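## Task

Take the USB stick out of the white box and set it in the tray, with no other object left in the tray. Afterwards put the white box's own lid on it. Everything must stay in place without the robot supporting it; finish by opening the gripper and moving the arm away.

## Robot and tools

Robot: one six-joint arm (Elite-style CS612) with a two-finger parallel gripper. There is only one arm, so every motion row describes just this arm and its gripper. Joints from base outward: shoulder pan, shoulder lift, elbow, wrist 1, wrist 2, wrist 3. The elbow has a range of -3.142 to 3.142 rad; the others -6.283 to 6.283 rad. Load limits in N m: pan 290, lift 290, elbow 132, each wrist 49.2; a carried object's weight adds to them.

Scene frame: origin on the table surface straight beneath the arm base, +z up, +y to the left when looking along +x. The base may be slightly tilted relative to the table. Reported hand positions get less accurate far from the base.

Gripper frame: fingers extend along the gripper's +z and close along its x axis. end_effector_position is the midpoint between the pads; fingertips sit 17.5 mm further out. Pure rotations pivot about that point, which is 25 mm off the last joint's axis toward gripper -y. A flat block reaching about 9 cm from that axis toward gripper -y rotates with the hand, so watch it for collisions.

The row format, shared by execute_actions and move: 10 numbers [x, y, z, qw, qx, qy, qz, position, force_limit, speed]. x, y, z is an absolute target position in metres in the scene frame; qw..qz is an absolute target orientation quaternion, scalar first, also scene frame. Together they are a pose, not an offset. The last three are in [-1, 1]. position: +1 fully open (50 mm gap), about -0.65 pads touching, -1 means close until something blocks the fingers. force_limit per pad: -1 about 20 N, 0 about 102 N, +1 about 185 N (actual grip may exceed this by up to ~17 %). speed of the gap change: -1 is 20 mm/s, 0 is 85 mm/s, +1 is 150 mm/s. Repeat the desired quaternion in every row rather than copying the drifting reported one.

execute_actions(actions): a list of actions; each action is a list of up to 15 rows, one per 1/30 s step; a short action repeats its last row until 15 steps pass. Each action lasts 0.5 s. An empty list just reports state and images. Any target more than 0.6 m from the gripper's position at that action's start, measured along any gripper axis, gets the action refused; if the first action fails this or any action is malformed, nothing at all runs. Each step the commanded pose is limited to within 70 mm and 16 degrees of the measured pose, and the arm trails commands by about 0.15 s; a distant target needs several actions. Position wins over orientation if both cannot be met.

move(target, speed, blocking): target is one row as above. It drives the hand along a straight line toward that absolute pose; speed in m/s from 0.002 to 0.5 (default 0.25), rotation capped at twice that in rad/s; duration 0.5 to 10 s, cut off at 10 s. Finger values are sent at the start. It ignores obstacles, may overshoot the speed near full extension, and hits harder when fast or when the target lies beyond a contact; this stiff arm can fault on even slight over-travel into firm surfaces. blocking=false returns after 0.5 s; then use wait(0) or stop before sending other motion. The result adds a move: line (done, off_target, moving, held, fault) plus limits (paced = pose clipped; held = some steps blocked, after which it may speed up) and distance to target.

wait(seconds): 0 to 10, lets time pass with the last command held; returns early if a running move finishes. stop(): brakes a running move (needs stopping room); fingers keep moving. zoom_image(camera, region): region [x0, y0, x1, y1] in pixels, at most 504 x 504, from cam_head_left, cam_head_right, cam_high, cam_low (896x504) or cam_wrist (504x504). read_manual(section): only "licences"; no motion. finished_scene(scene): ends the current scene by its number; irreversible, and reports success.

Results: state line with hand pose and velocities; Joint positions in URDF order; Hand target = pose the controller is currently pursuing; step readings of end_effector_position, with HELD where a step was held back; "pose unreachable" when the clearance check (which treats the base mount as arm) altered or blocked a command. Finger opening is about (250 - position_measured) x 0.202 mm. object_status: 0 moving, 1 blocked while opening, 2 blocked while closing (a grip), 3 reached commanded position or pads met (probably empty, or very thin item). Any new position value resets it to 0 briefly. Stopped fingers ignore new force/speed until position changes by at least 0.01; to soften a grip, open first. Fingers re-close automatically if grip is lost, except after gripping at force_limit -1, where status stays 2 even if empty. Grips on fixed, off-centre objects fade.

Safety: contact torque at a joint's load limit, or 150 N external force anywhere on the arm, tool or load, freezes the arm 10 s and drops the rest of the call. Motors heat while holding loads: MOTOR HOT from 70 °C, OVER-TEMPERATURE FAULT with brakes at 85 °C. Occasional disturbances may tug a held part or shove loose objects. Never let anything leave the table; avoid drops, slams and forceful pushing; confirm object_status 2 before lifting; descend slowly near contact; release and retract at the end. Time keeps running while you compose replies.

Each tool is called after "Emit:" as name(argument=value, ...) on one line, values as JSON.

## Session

Emit:
execute_actions(actions=[])

Scene clock: 0.00 s.
end_effector_position=(+0.3502, +0.2991, +0.1930) position_measured=3 object_status=3 end_effector_quat_wxyz=(-0.030, -0.673, +0.739, -0.022) end_effector_velocity=(-0.001, -0.001, -0.001) end_effector_angular_velocity=(-0.001, +0.002, -0.003)
Joint positions: [ 3.499 -1.775  2.483 -2.236 -1.635 -2.665]
Joint velocities: [-0.002  0.     0.002  0.001  0.     0.   ]
Hand target: +0.350, +0.299, +0.193; -0.030, -0.673, +0.739, -0.022

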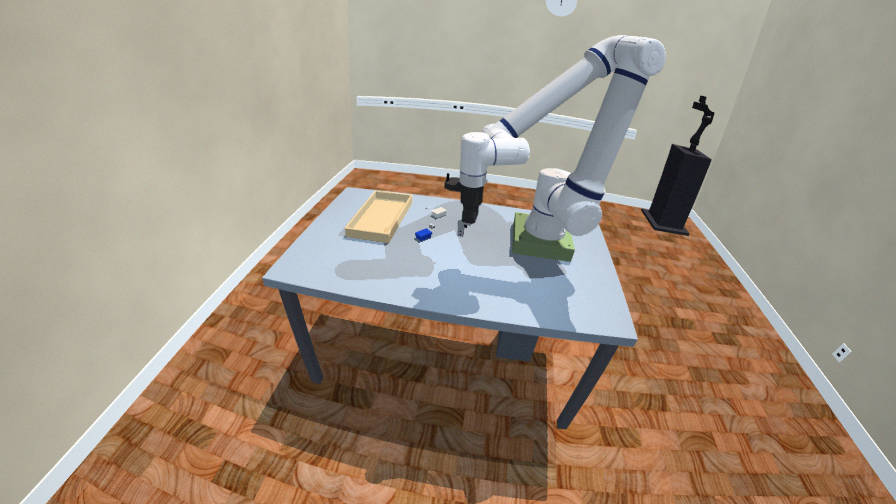

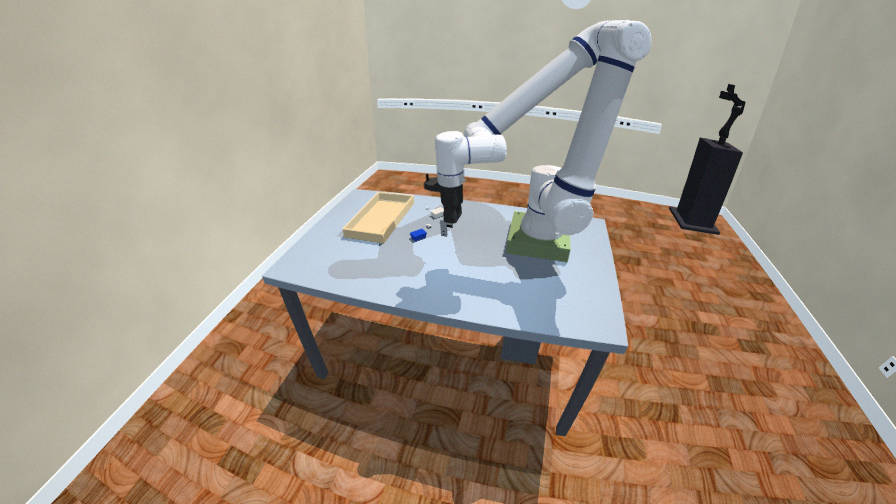

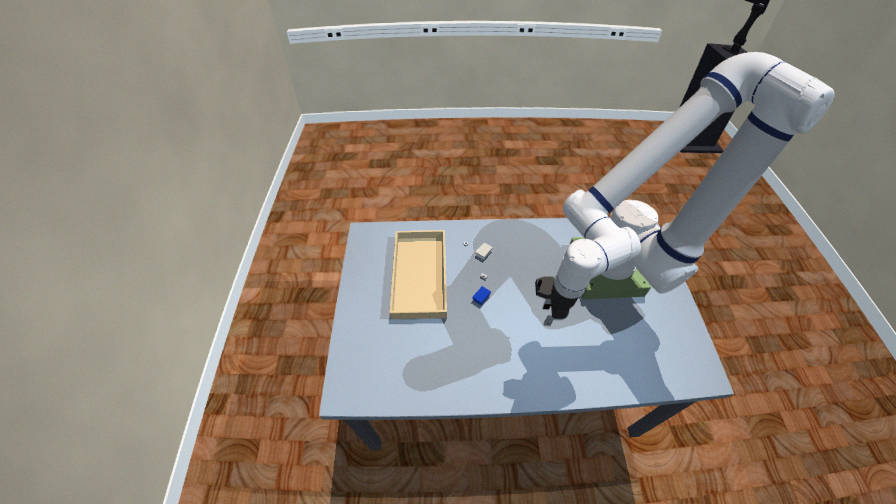

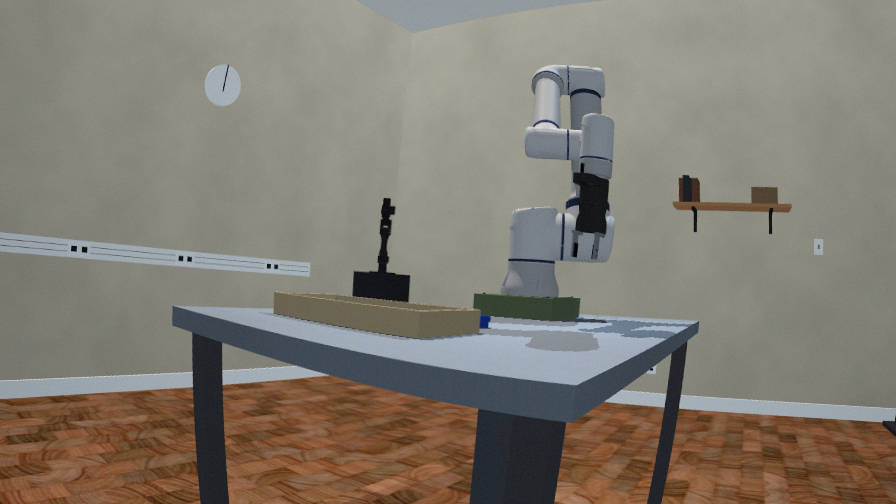

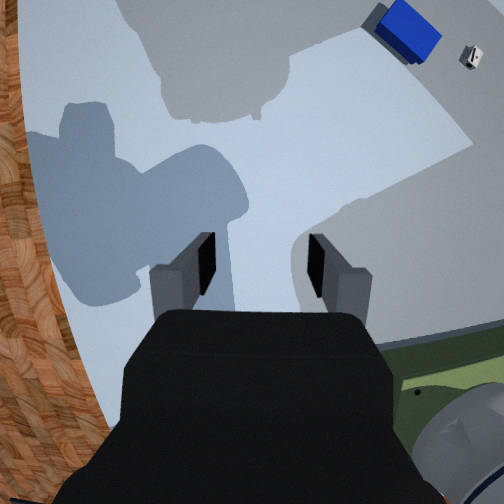

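Long axis about +50°, so gripper yaw -40°.

Emit:
move(target=[0.512,-0.103,0.085,0,0.9397,-0.342,0,1,-0.7,0], speed=0.3)

Emit:
zoom_image(camera="cam_head_left", region=[405,185,465,245])

Scene clock: 3.43 s.
end_effector_position=(+0.5109, -0.1055, +0.0849) position_measured=3 object_status=3 end_effector_quat_wxyz=(+0.003, +0.940, -0.342, +0.001) end_effector_velocity=(+0.001, -0.001, -0.001) end_effector_angular_velocity=(+0.001, -0.000, +0.005)
Joint positions: [ 2.52  -1.458  2.495 -2.613 -1.579 -4.611]
Joint velocities: [-0.001  0.003 -0.002 -0.001  0.001 -0.006]
Hand target: +0.511, -0.106, +0.085; +0.003, +0.940, -0.342, +0.001
Off the commanded pose: 0.003 m, 0 deg.
move: done

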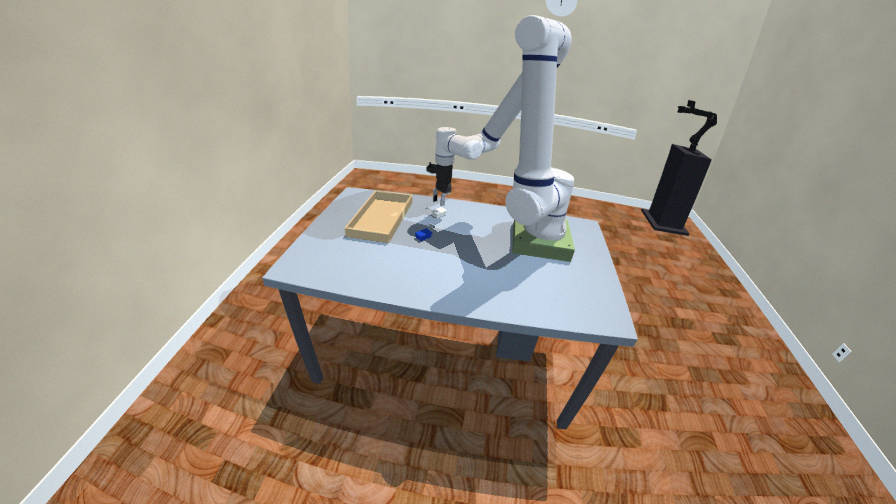

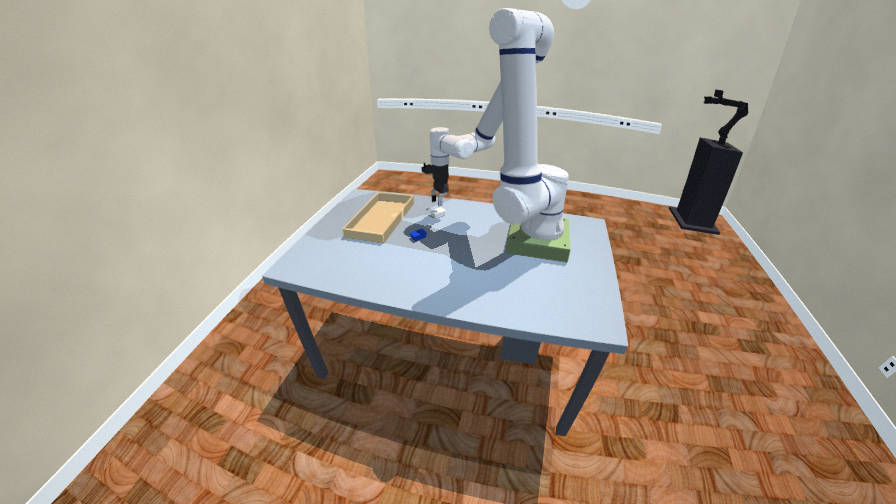

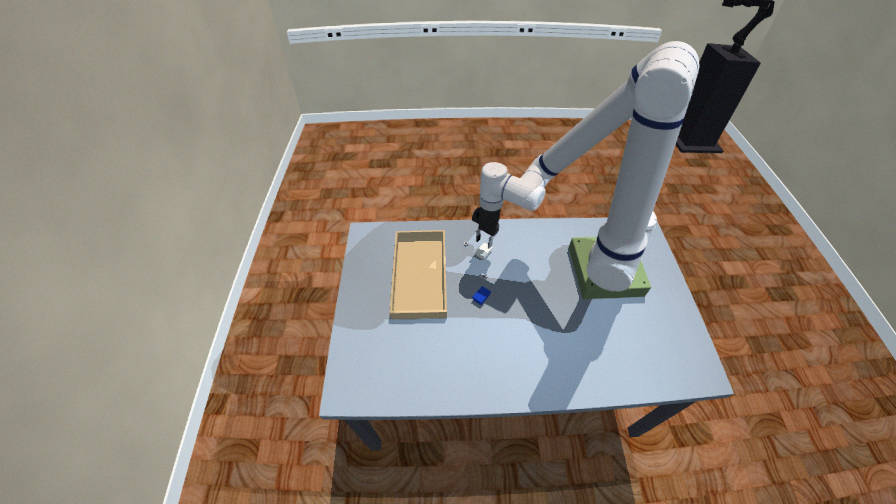

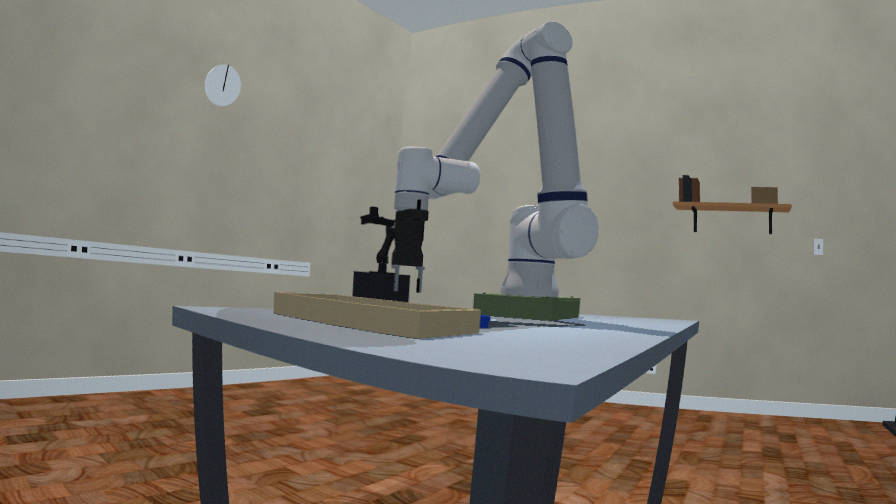

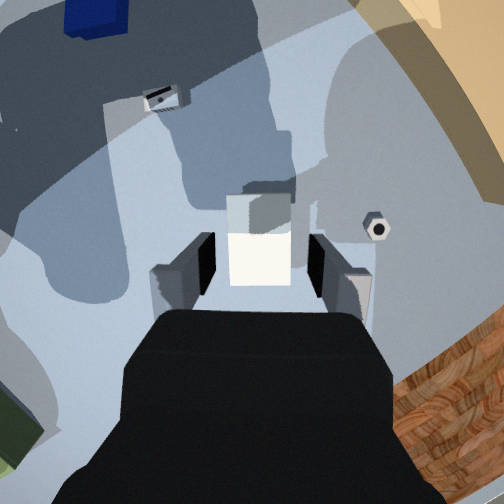

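Region (405, 185, 465, 245) of cam_head_left's 896x504 image, scaled by 8.400, with more detail than that image has.

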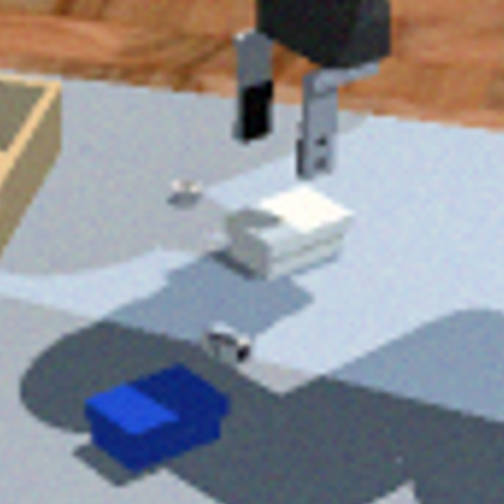

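Emit:
move(target=[0.5084,-0.106,0.034,0,0.944,-0.33,0,1,-0.7,0], speed=0.06)

Emit:
move(target=[0.5084,-0.106,0.034,0,0.944,-0.33,0,-1,-0.7,0])

Emit:
move(target=[0.5084,-0.106,0.08,0,0.944,-0.33,0,-1,-0.7,0], speed=0.05)

Emit:
zoom_image(camera="cam_low", region=[380,260,440,310])

Emit:
move(target=[0.41,-0.08,0.05,0,0.944,-0.33,0,-1,-0.7,0], speed=0.15)

Scene clock: 6.67 s.
end_effector_position=(+0.5086, -0.1061, +0.0340) position_measured=3 object_status=3 end_effector_quat_wxyz=(+0.000, +0.944, -0.330, +0.000) end_effector_velocity=(+0.001, -0.001, -0.001) end_effector_angular_velocity=(-0.001, -0.001, -0.000)
Joint positions: [ 2.512 -1.334  2.52  -2.758 -1.573 -4.644]
Joint velocities: [-0.001  0.004 -0.    -0.006 -0.    -0.001]
Hand target: +0.509, -0.106, +0.034; +0.000, +0.944, -0.330, +0.000
Off the commanded pose: 0.000 m, 0 deg.
move: done

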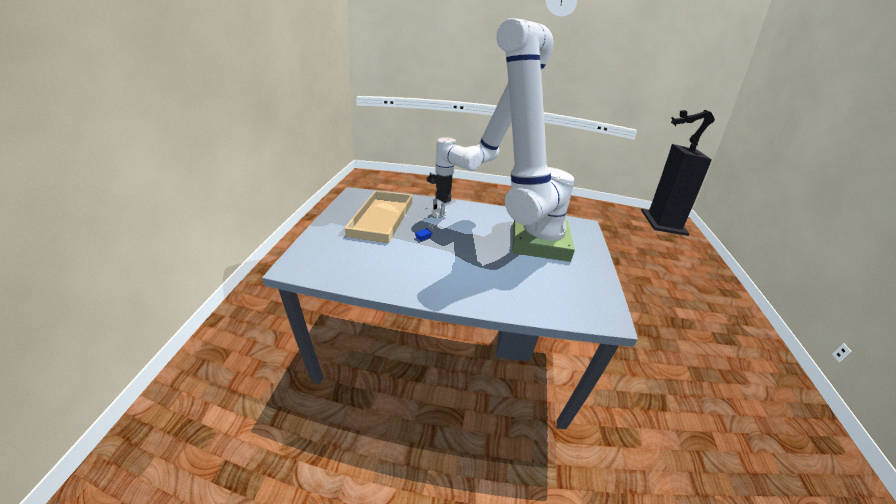

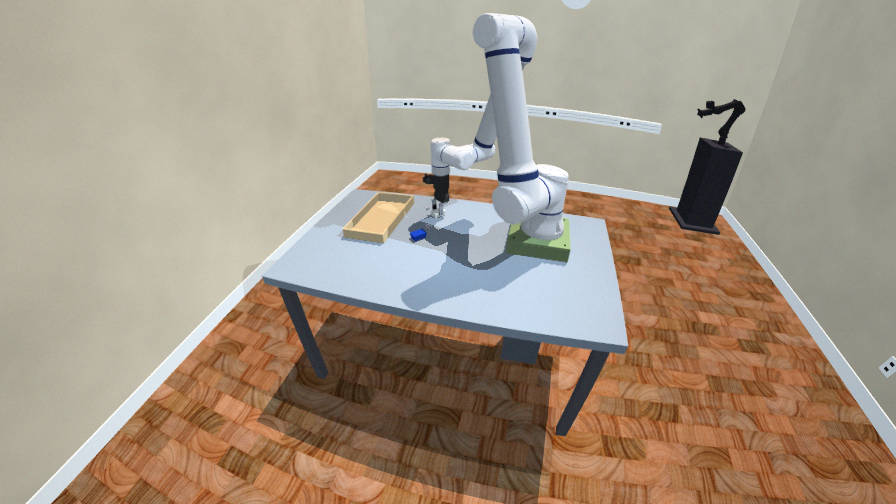

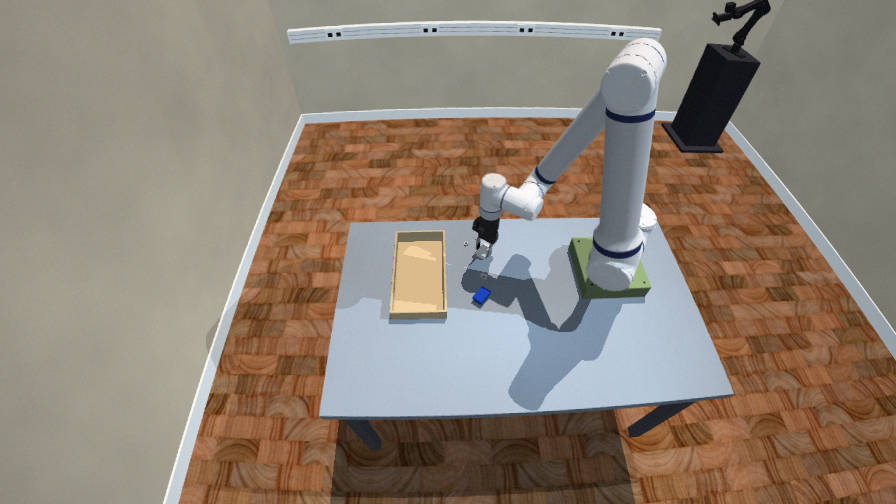

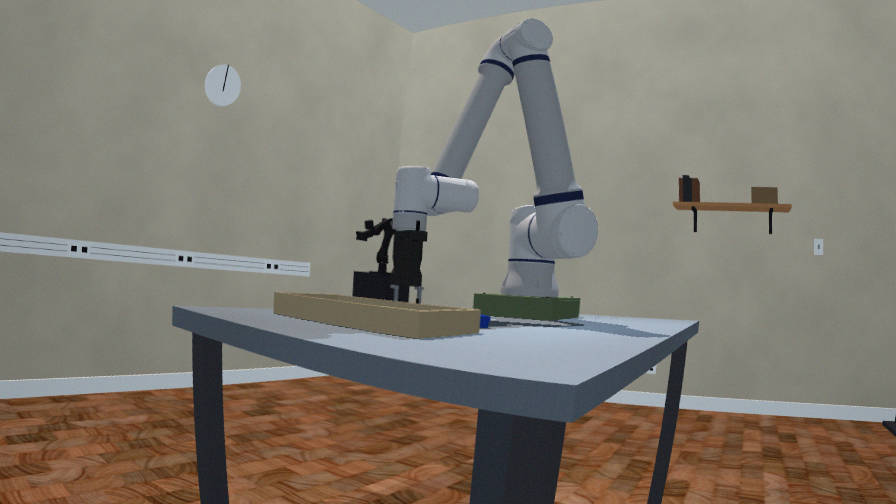

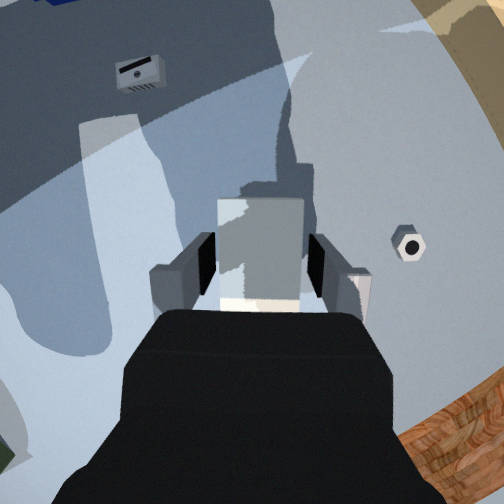

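Scene clock: 7.37 s.
end_effector_position=(+0.5084, -0.1060, +0.0340) position_measured=47 object_status=2 end_effector_quat_wxyz=(-0.000, +0.944, -0.330, -0.000) end_effector_velocity=(+0.000, -0.001, +0.000) end_effector_angular_velocity=(-0.000, -0.001, -0.001)
Joint positions: [ 2.512 -1.335  2.52  -2.758 -1.573 -4.644]
Joint velocities: [-0.001 -0.     0.    -0.001  0.     0.   ]
Hand target: +0.508, -0.106, +0.034; +0.000, +0.944, -0.330, +0.000
Off the commanded pose: 0.000 m, 0 deg.
move: done

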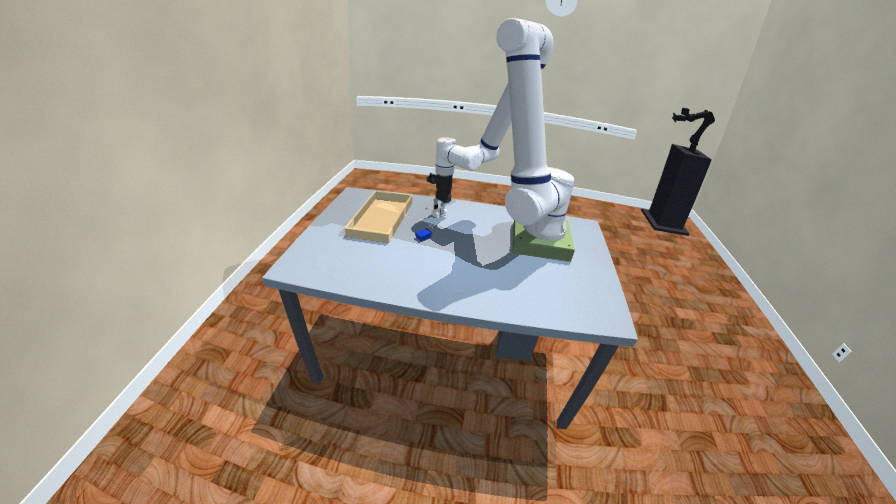

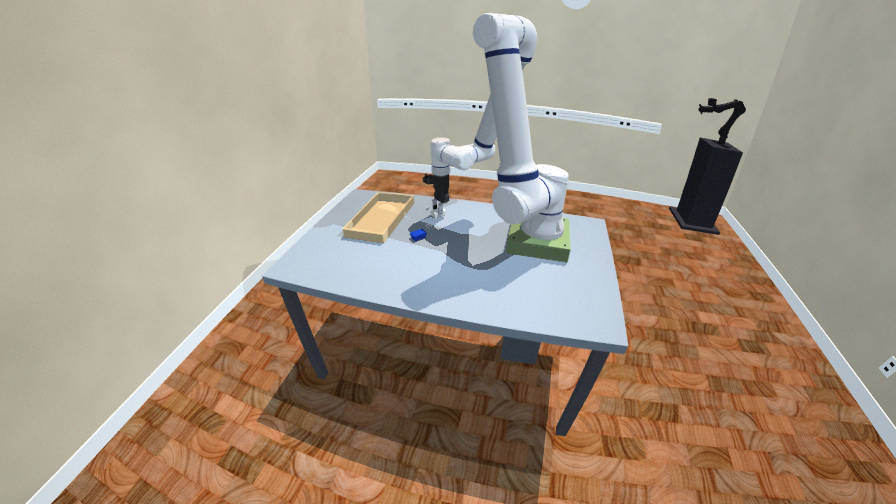

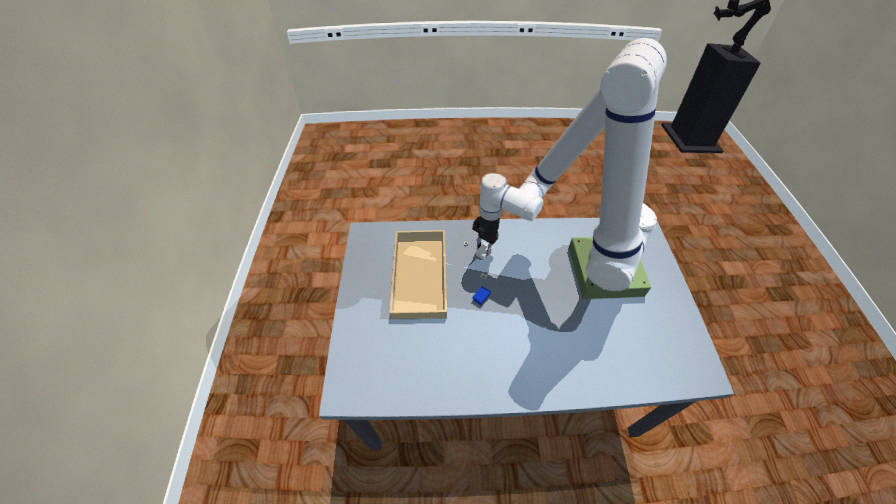

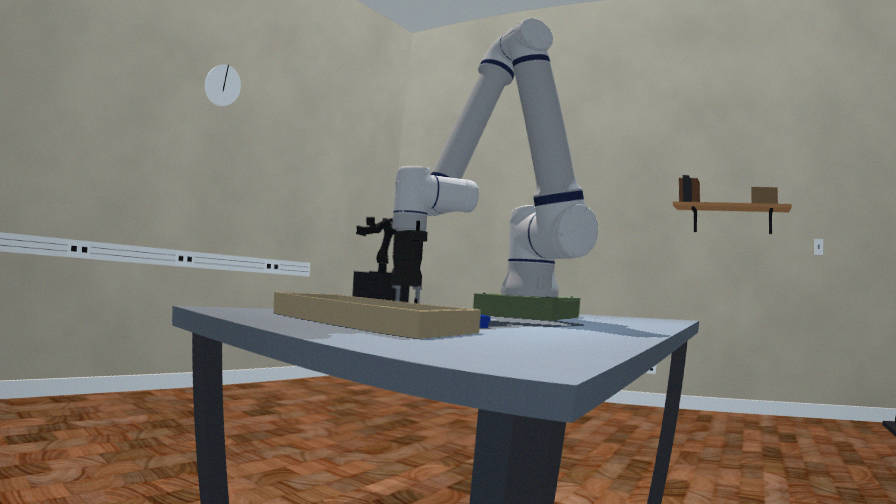

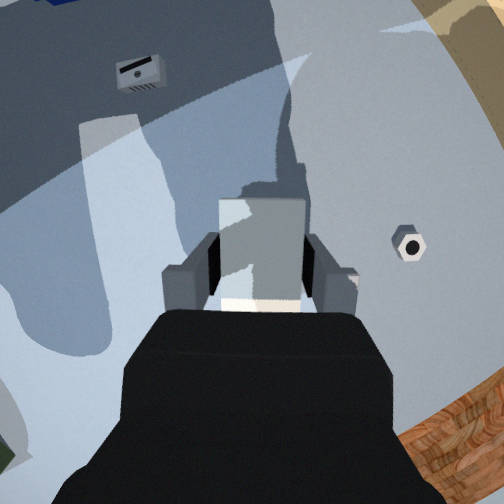

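Scene clock: 8.63 s.
end_effector_position=(+0.5082, -0.1059, +0.0799) position_measured=47 object_status=2 end_effector_quat_wxyz=(-0.000, +0.944, -0.330, +0.000) end_effector_velocity=(+0.001, +0.000, +0.002) end_effector_angular_velocity=(-0.000, -0.001, +0.001)
Joint positions: [ 2.512 -1.449  2.5   -2.624 -1.573 -4.644]
Joint velocities: [ 0.001 -0.005 -0.002  0.006  0.001  0.   ]
Hand target: +0.508, -0.106, +0.080; -0.000, +0.944, -0.330, +0.000
Off the commanded pose: 0.000 m, 0 deg.
move: done

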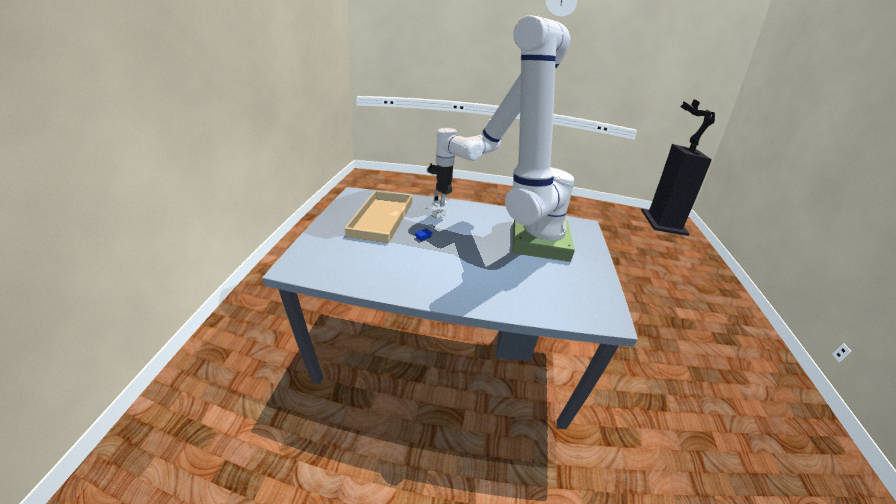

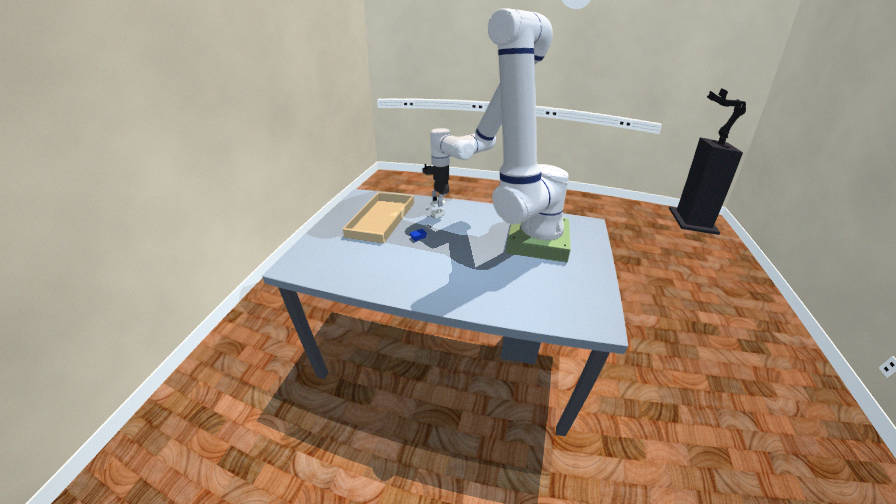

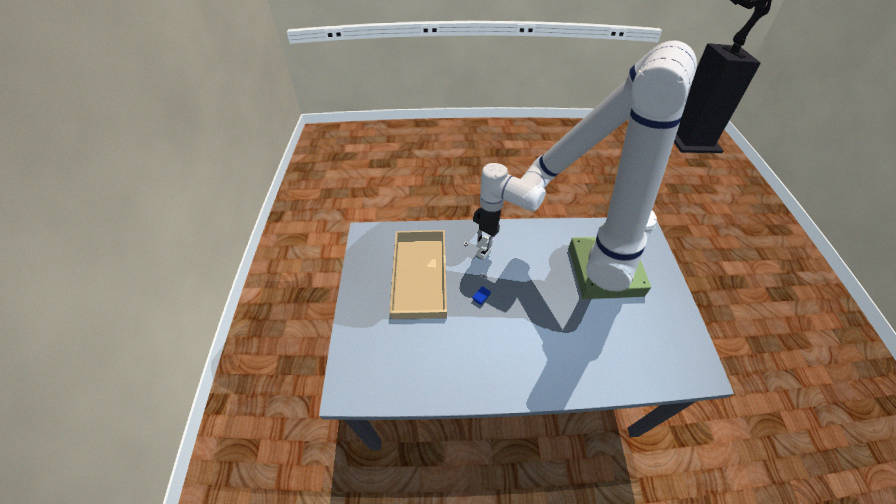

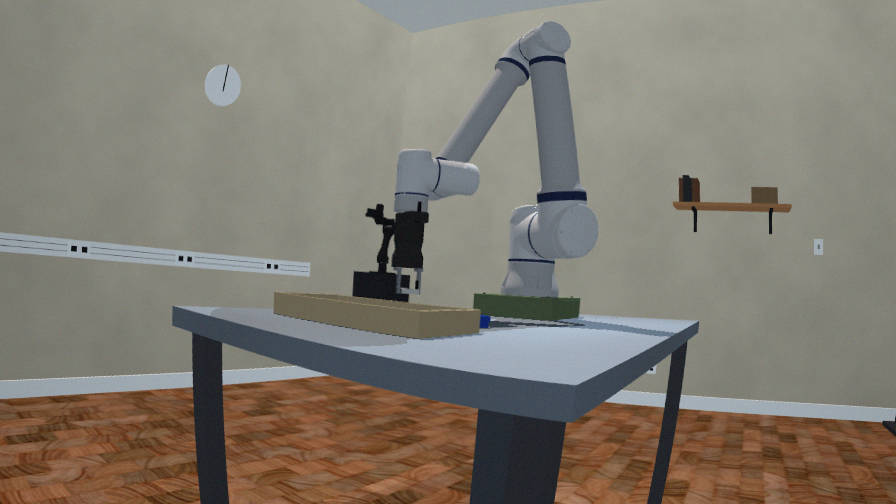

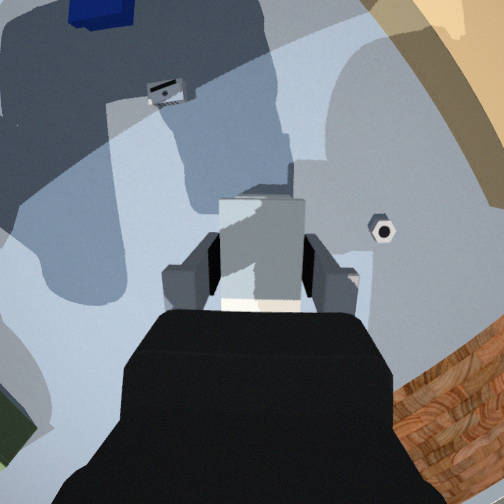

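Region (380, 260, 440, 310) of cam_low's 896x504 image, scaled by 8.400, with more detail than that image has.

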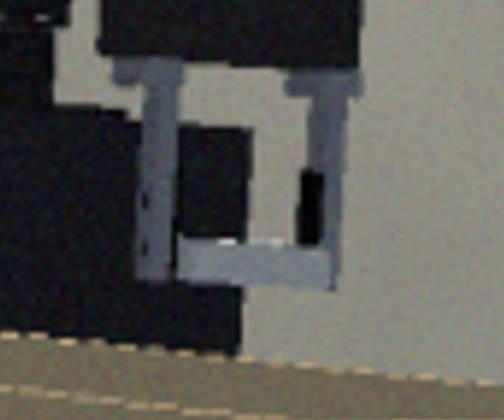

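Scene clock: 9.80 s.
end_effector_position=(+0.4102, -0.0800, +0.0495) position_measured=47 object_status=2 end_effector_quat_wxyz=(+0.000, +0.944, -0.330, -0.000) end_effector_velocity=(-0.001, +0.000, -0.000) end_effector_angular_velocity=(+0.000, -0.001, -0.000)
Joint positions: [ 2.42  -1.514  2.702 -2.761 -1.574 -4.736]
Joint velocities: [-0.003 -0.002  0.003 -0.002  0.001 -0.002]
Hand target: +0.410, -0.080, +0.049; +0.000, +0.944, -0.330, -0.000
Off the commanded pose: 0.001 m, 0 deg.
move: done

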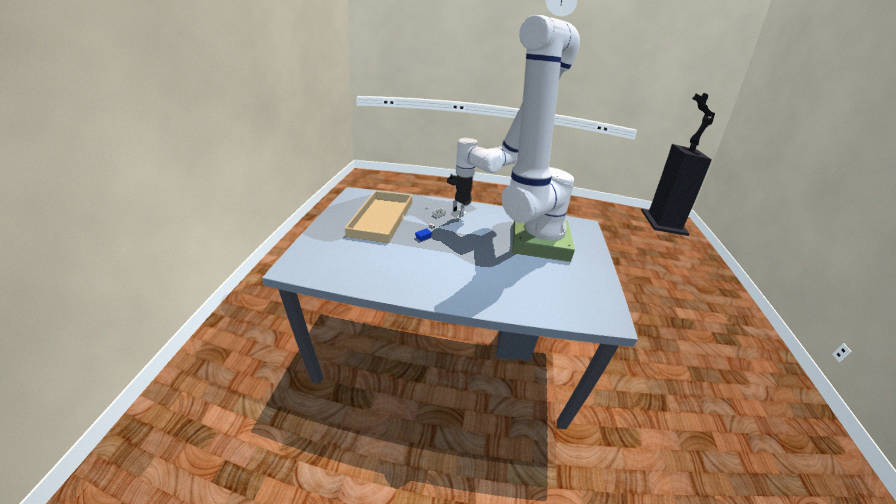

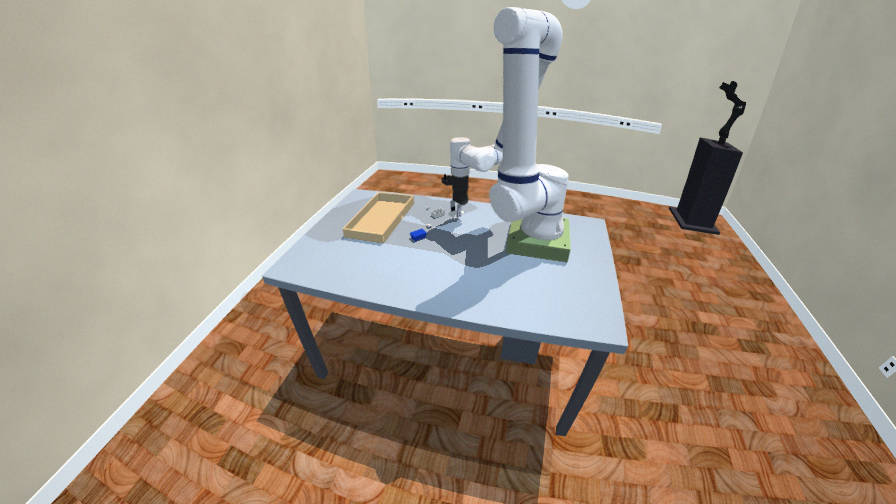

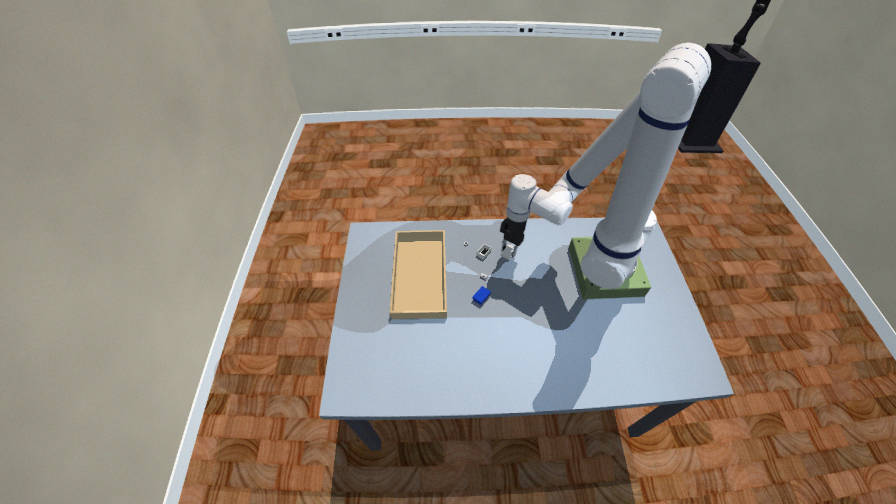

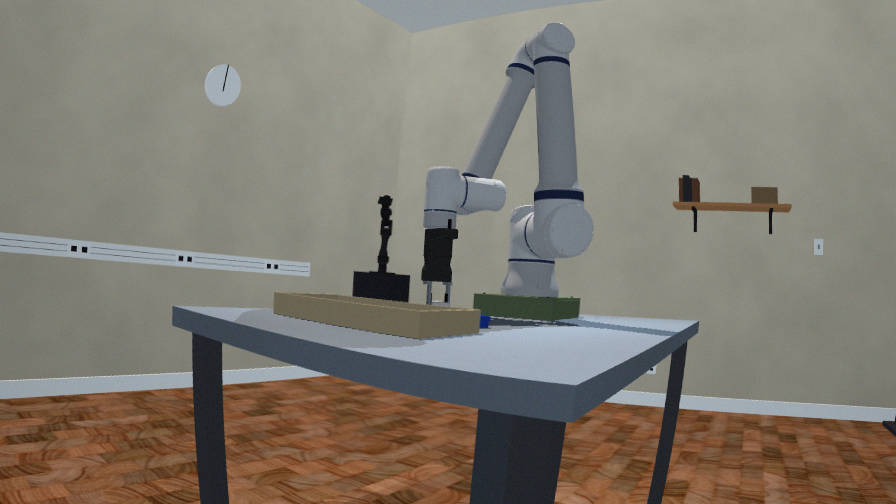

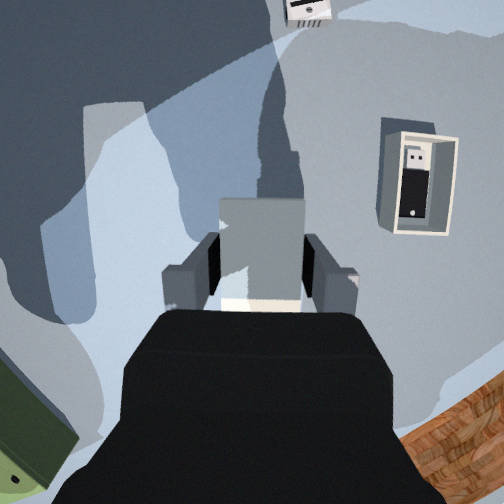

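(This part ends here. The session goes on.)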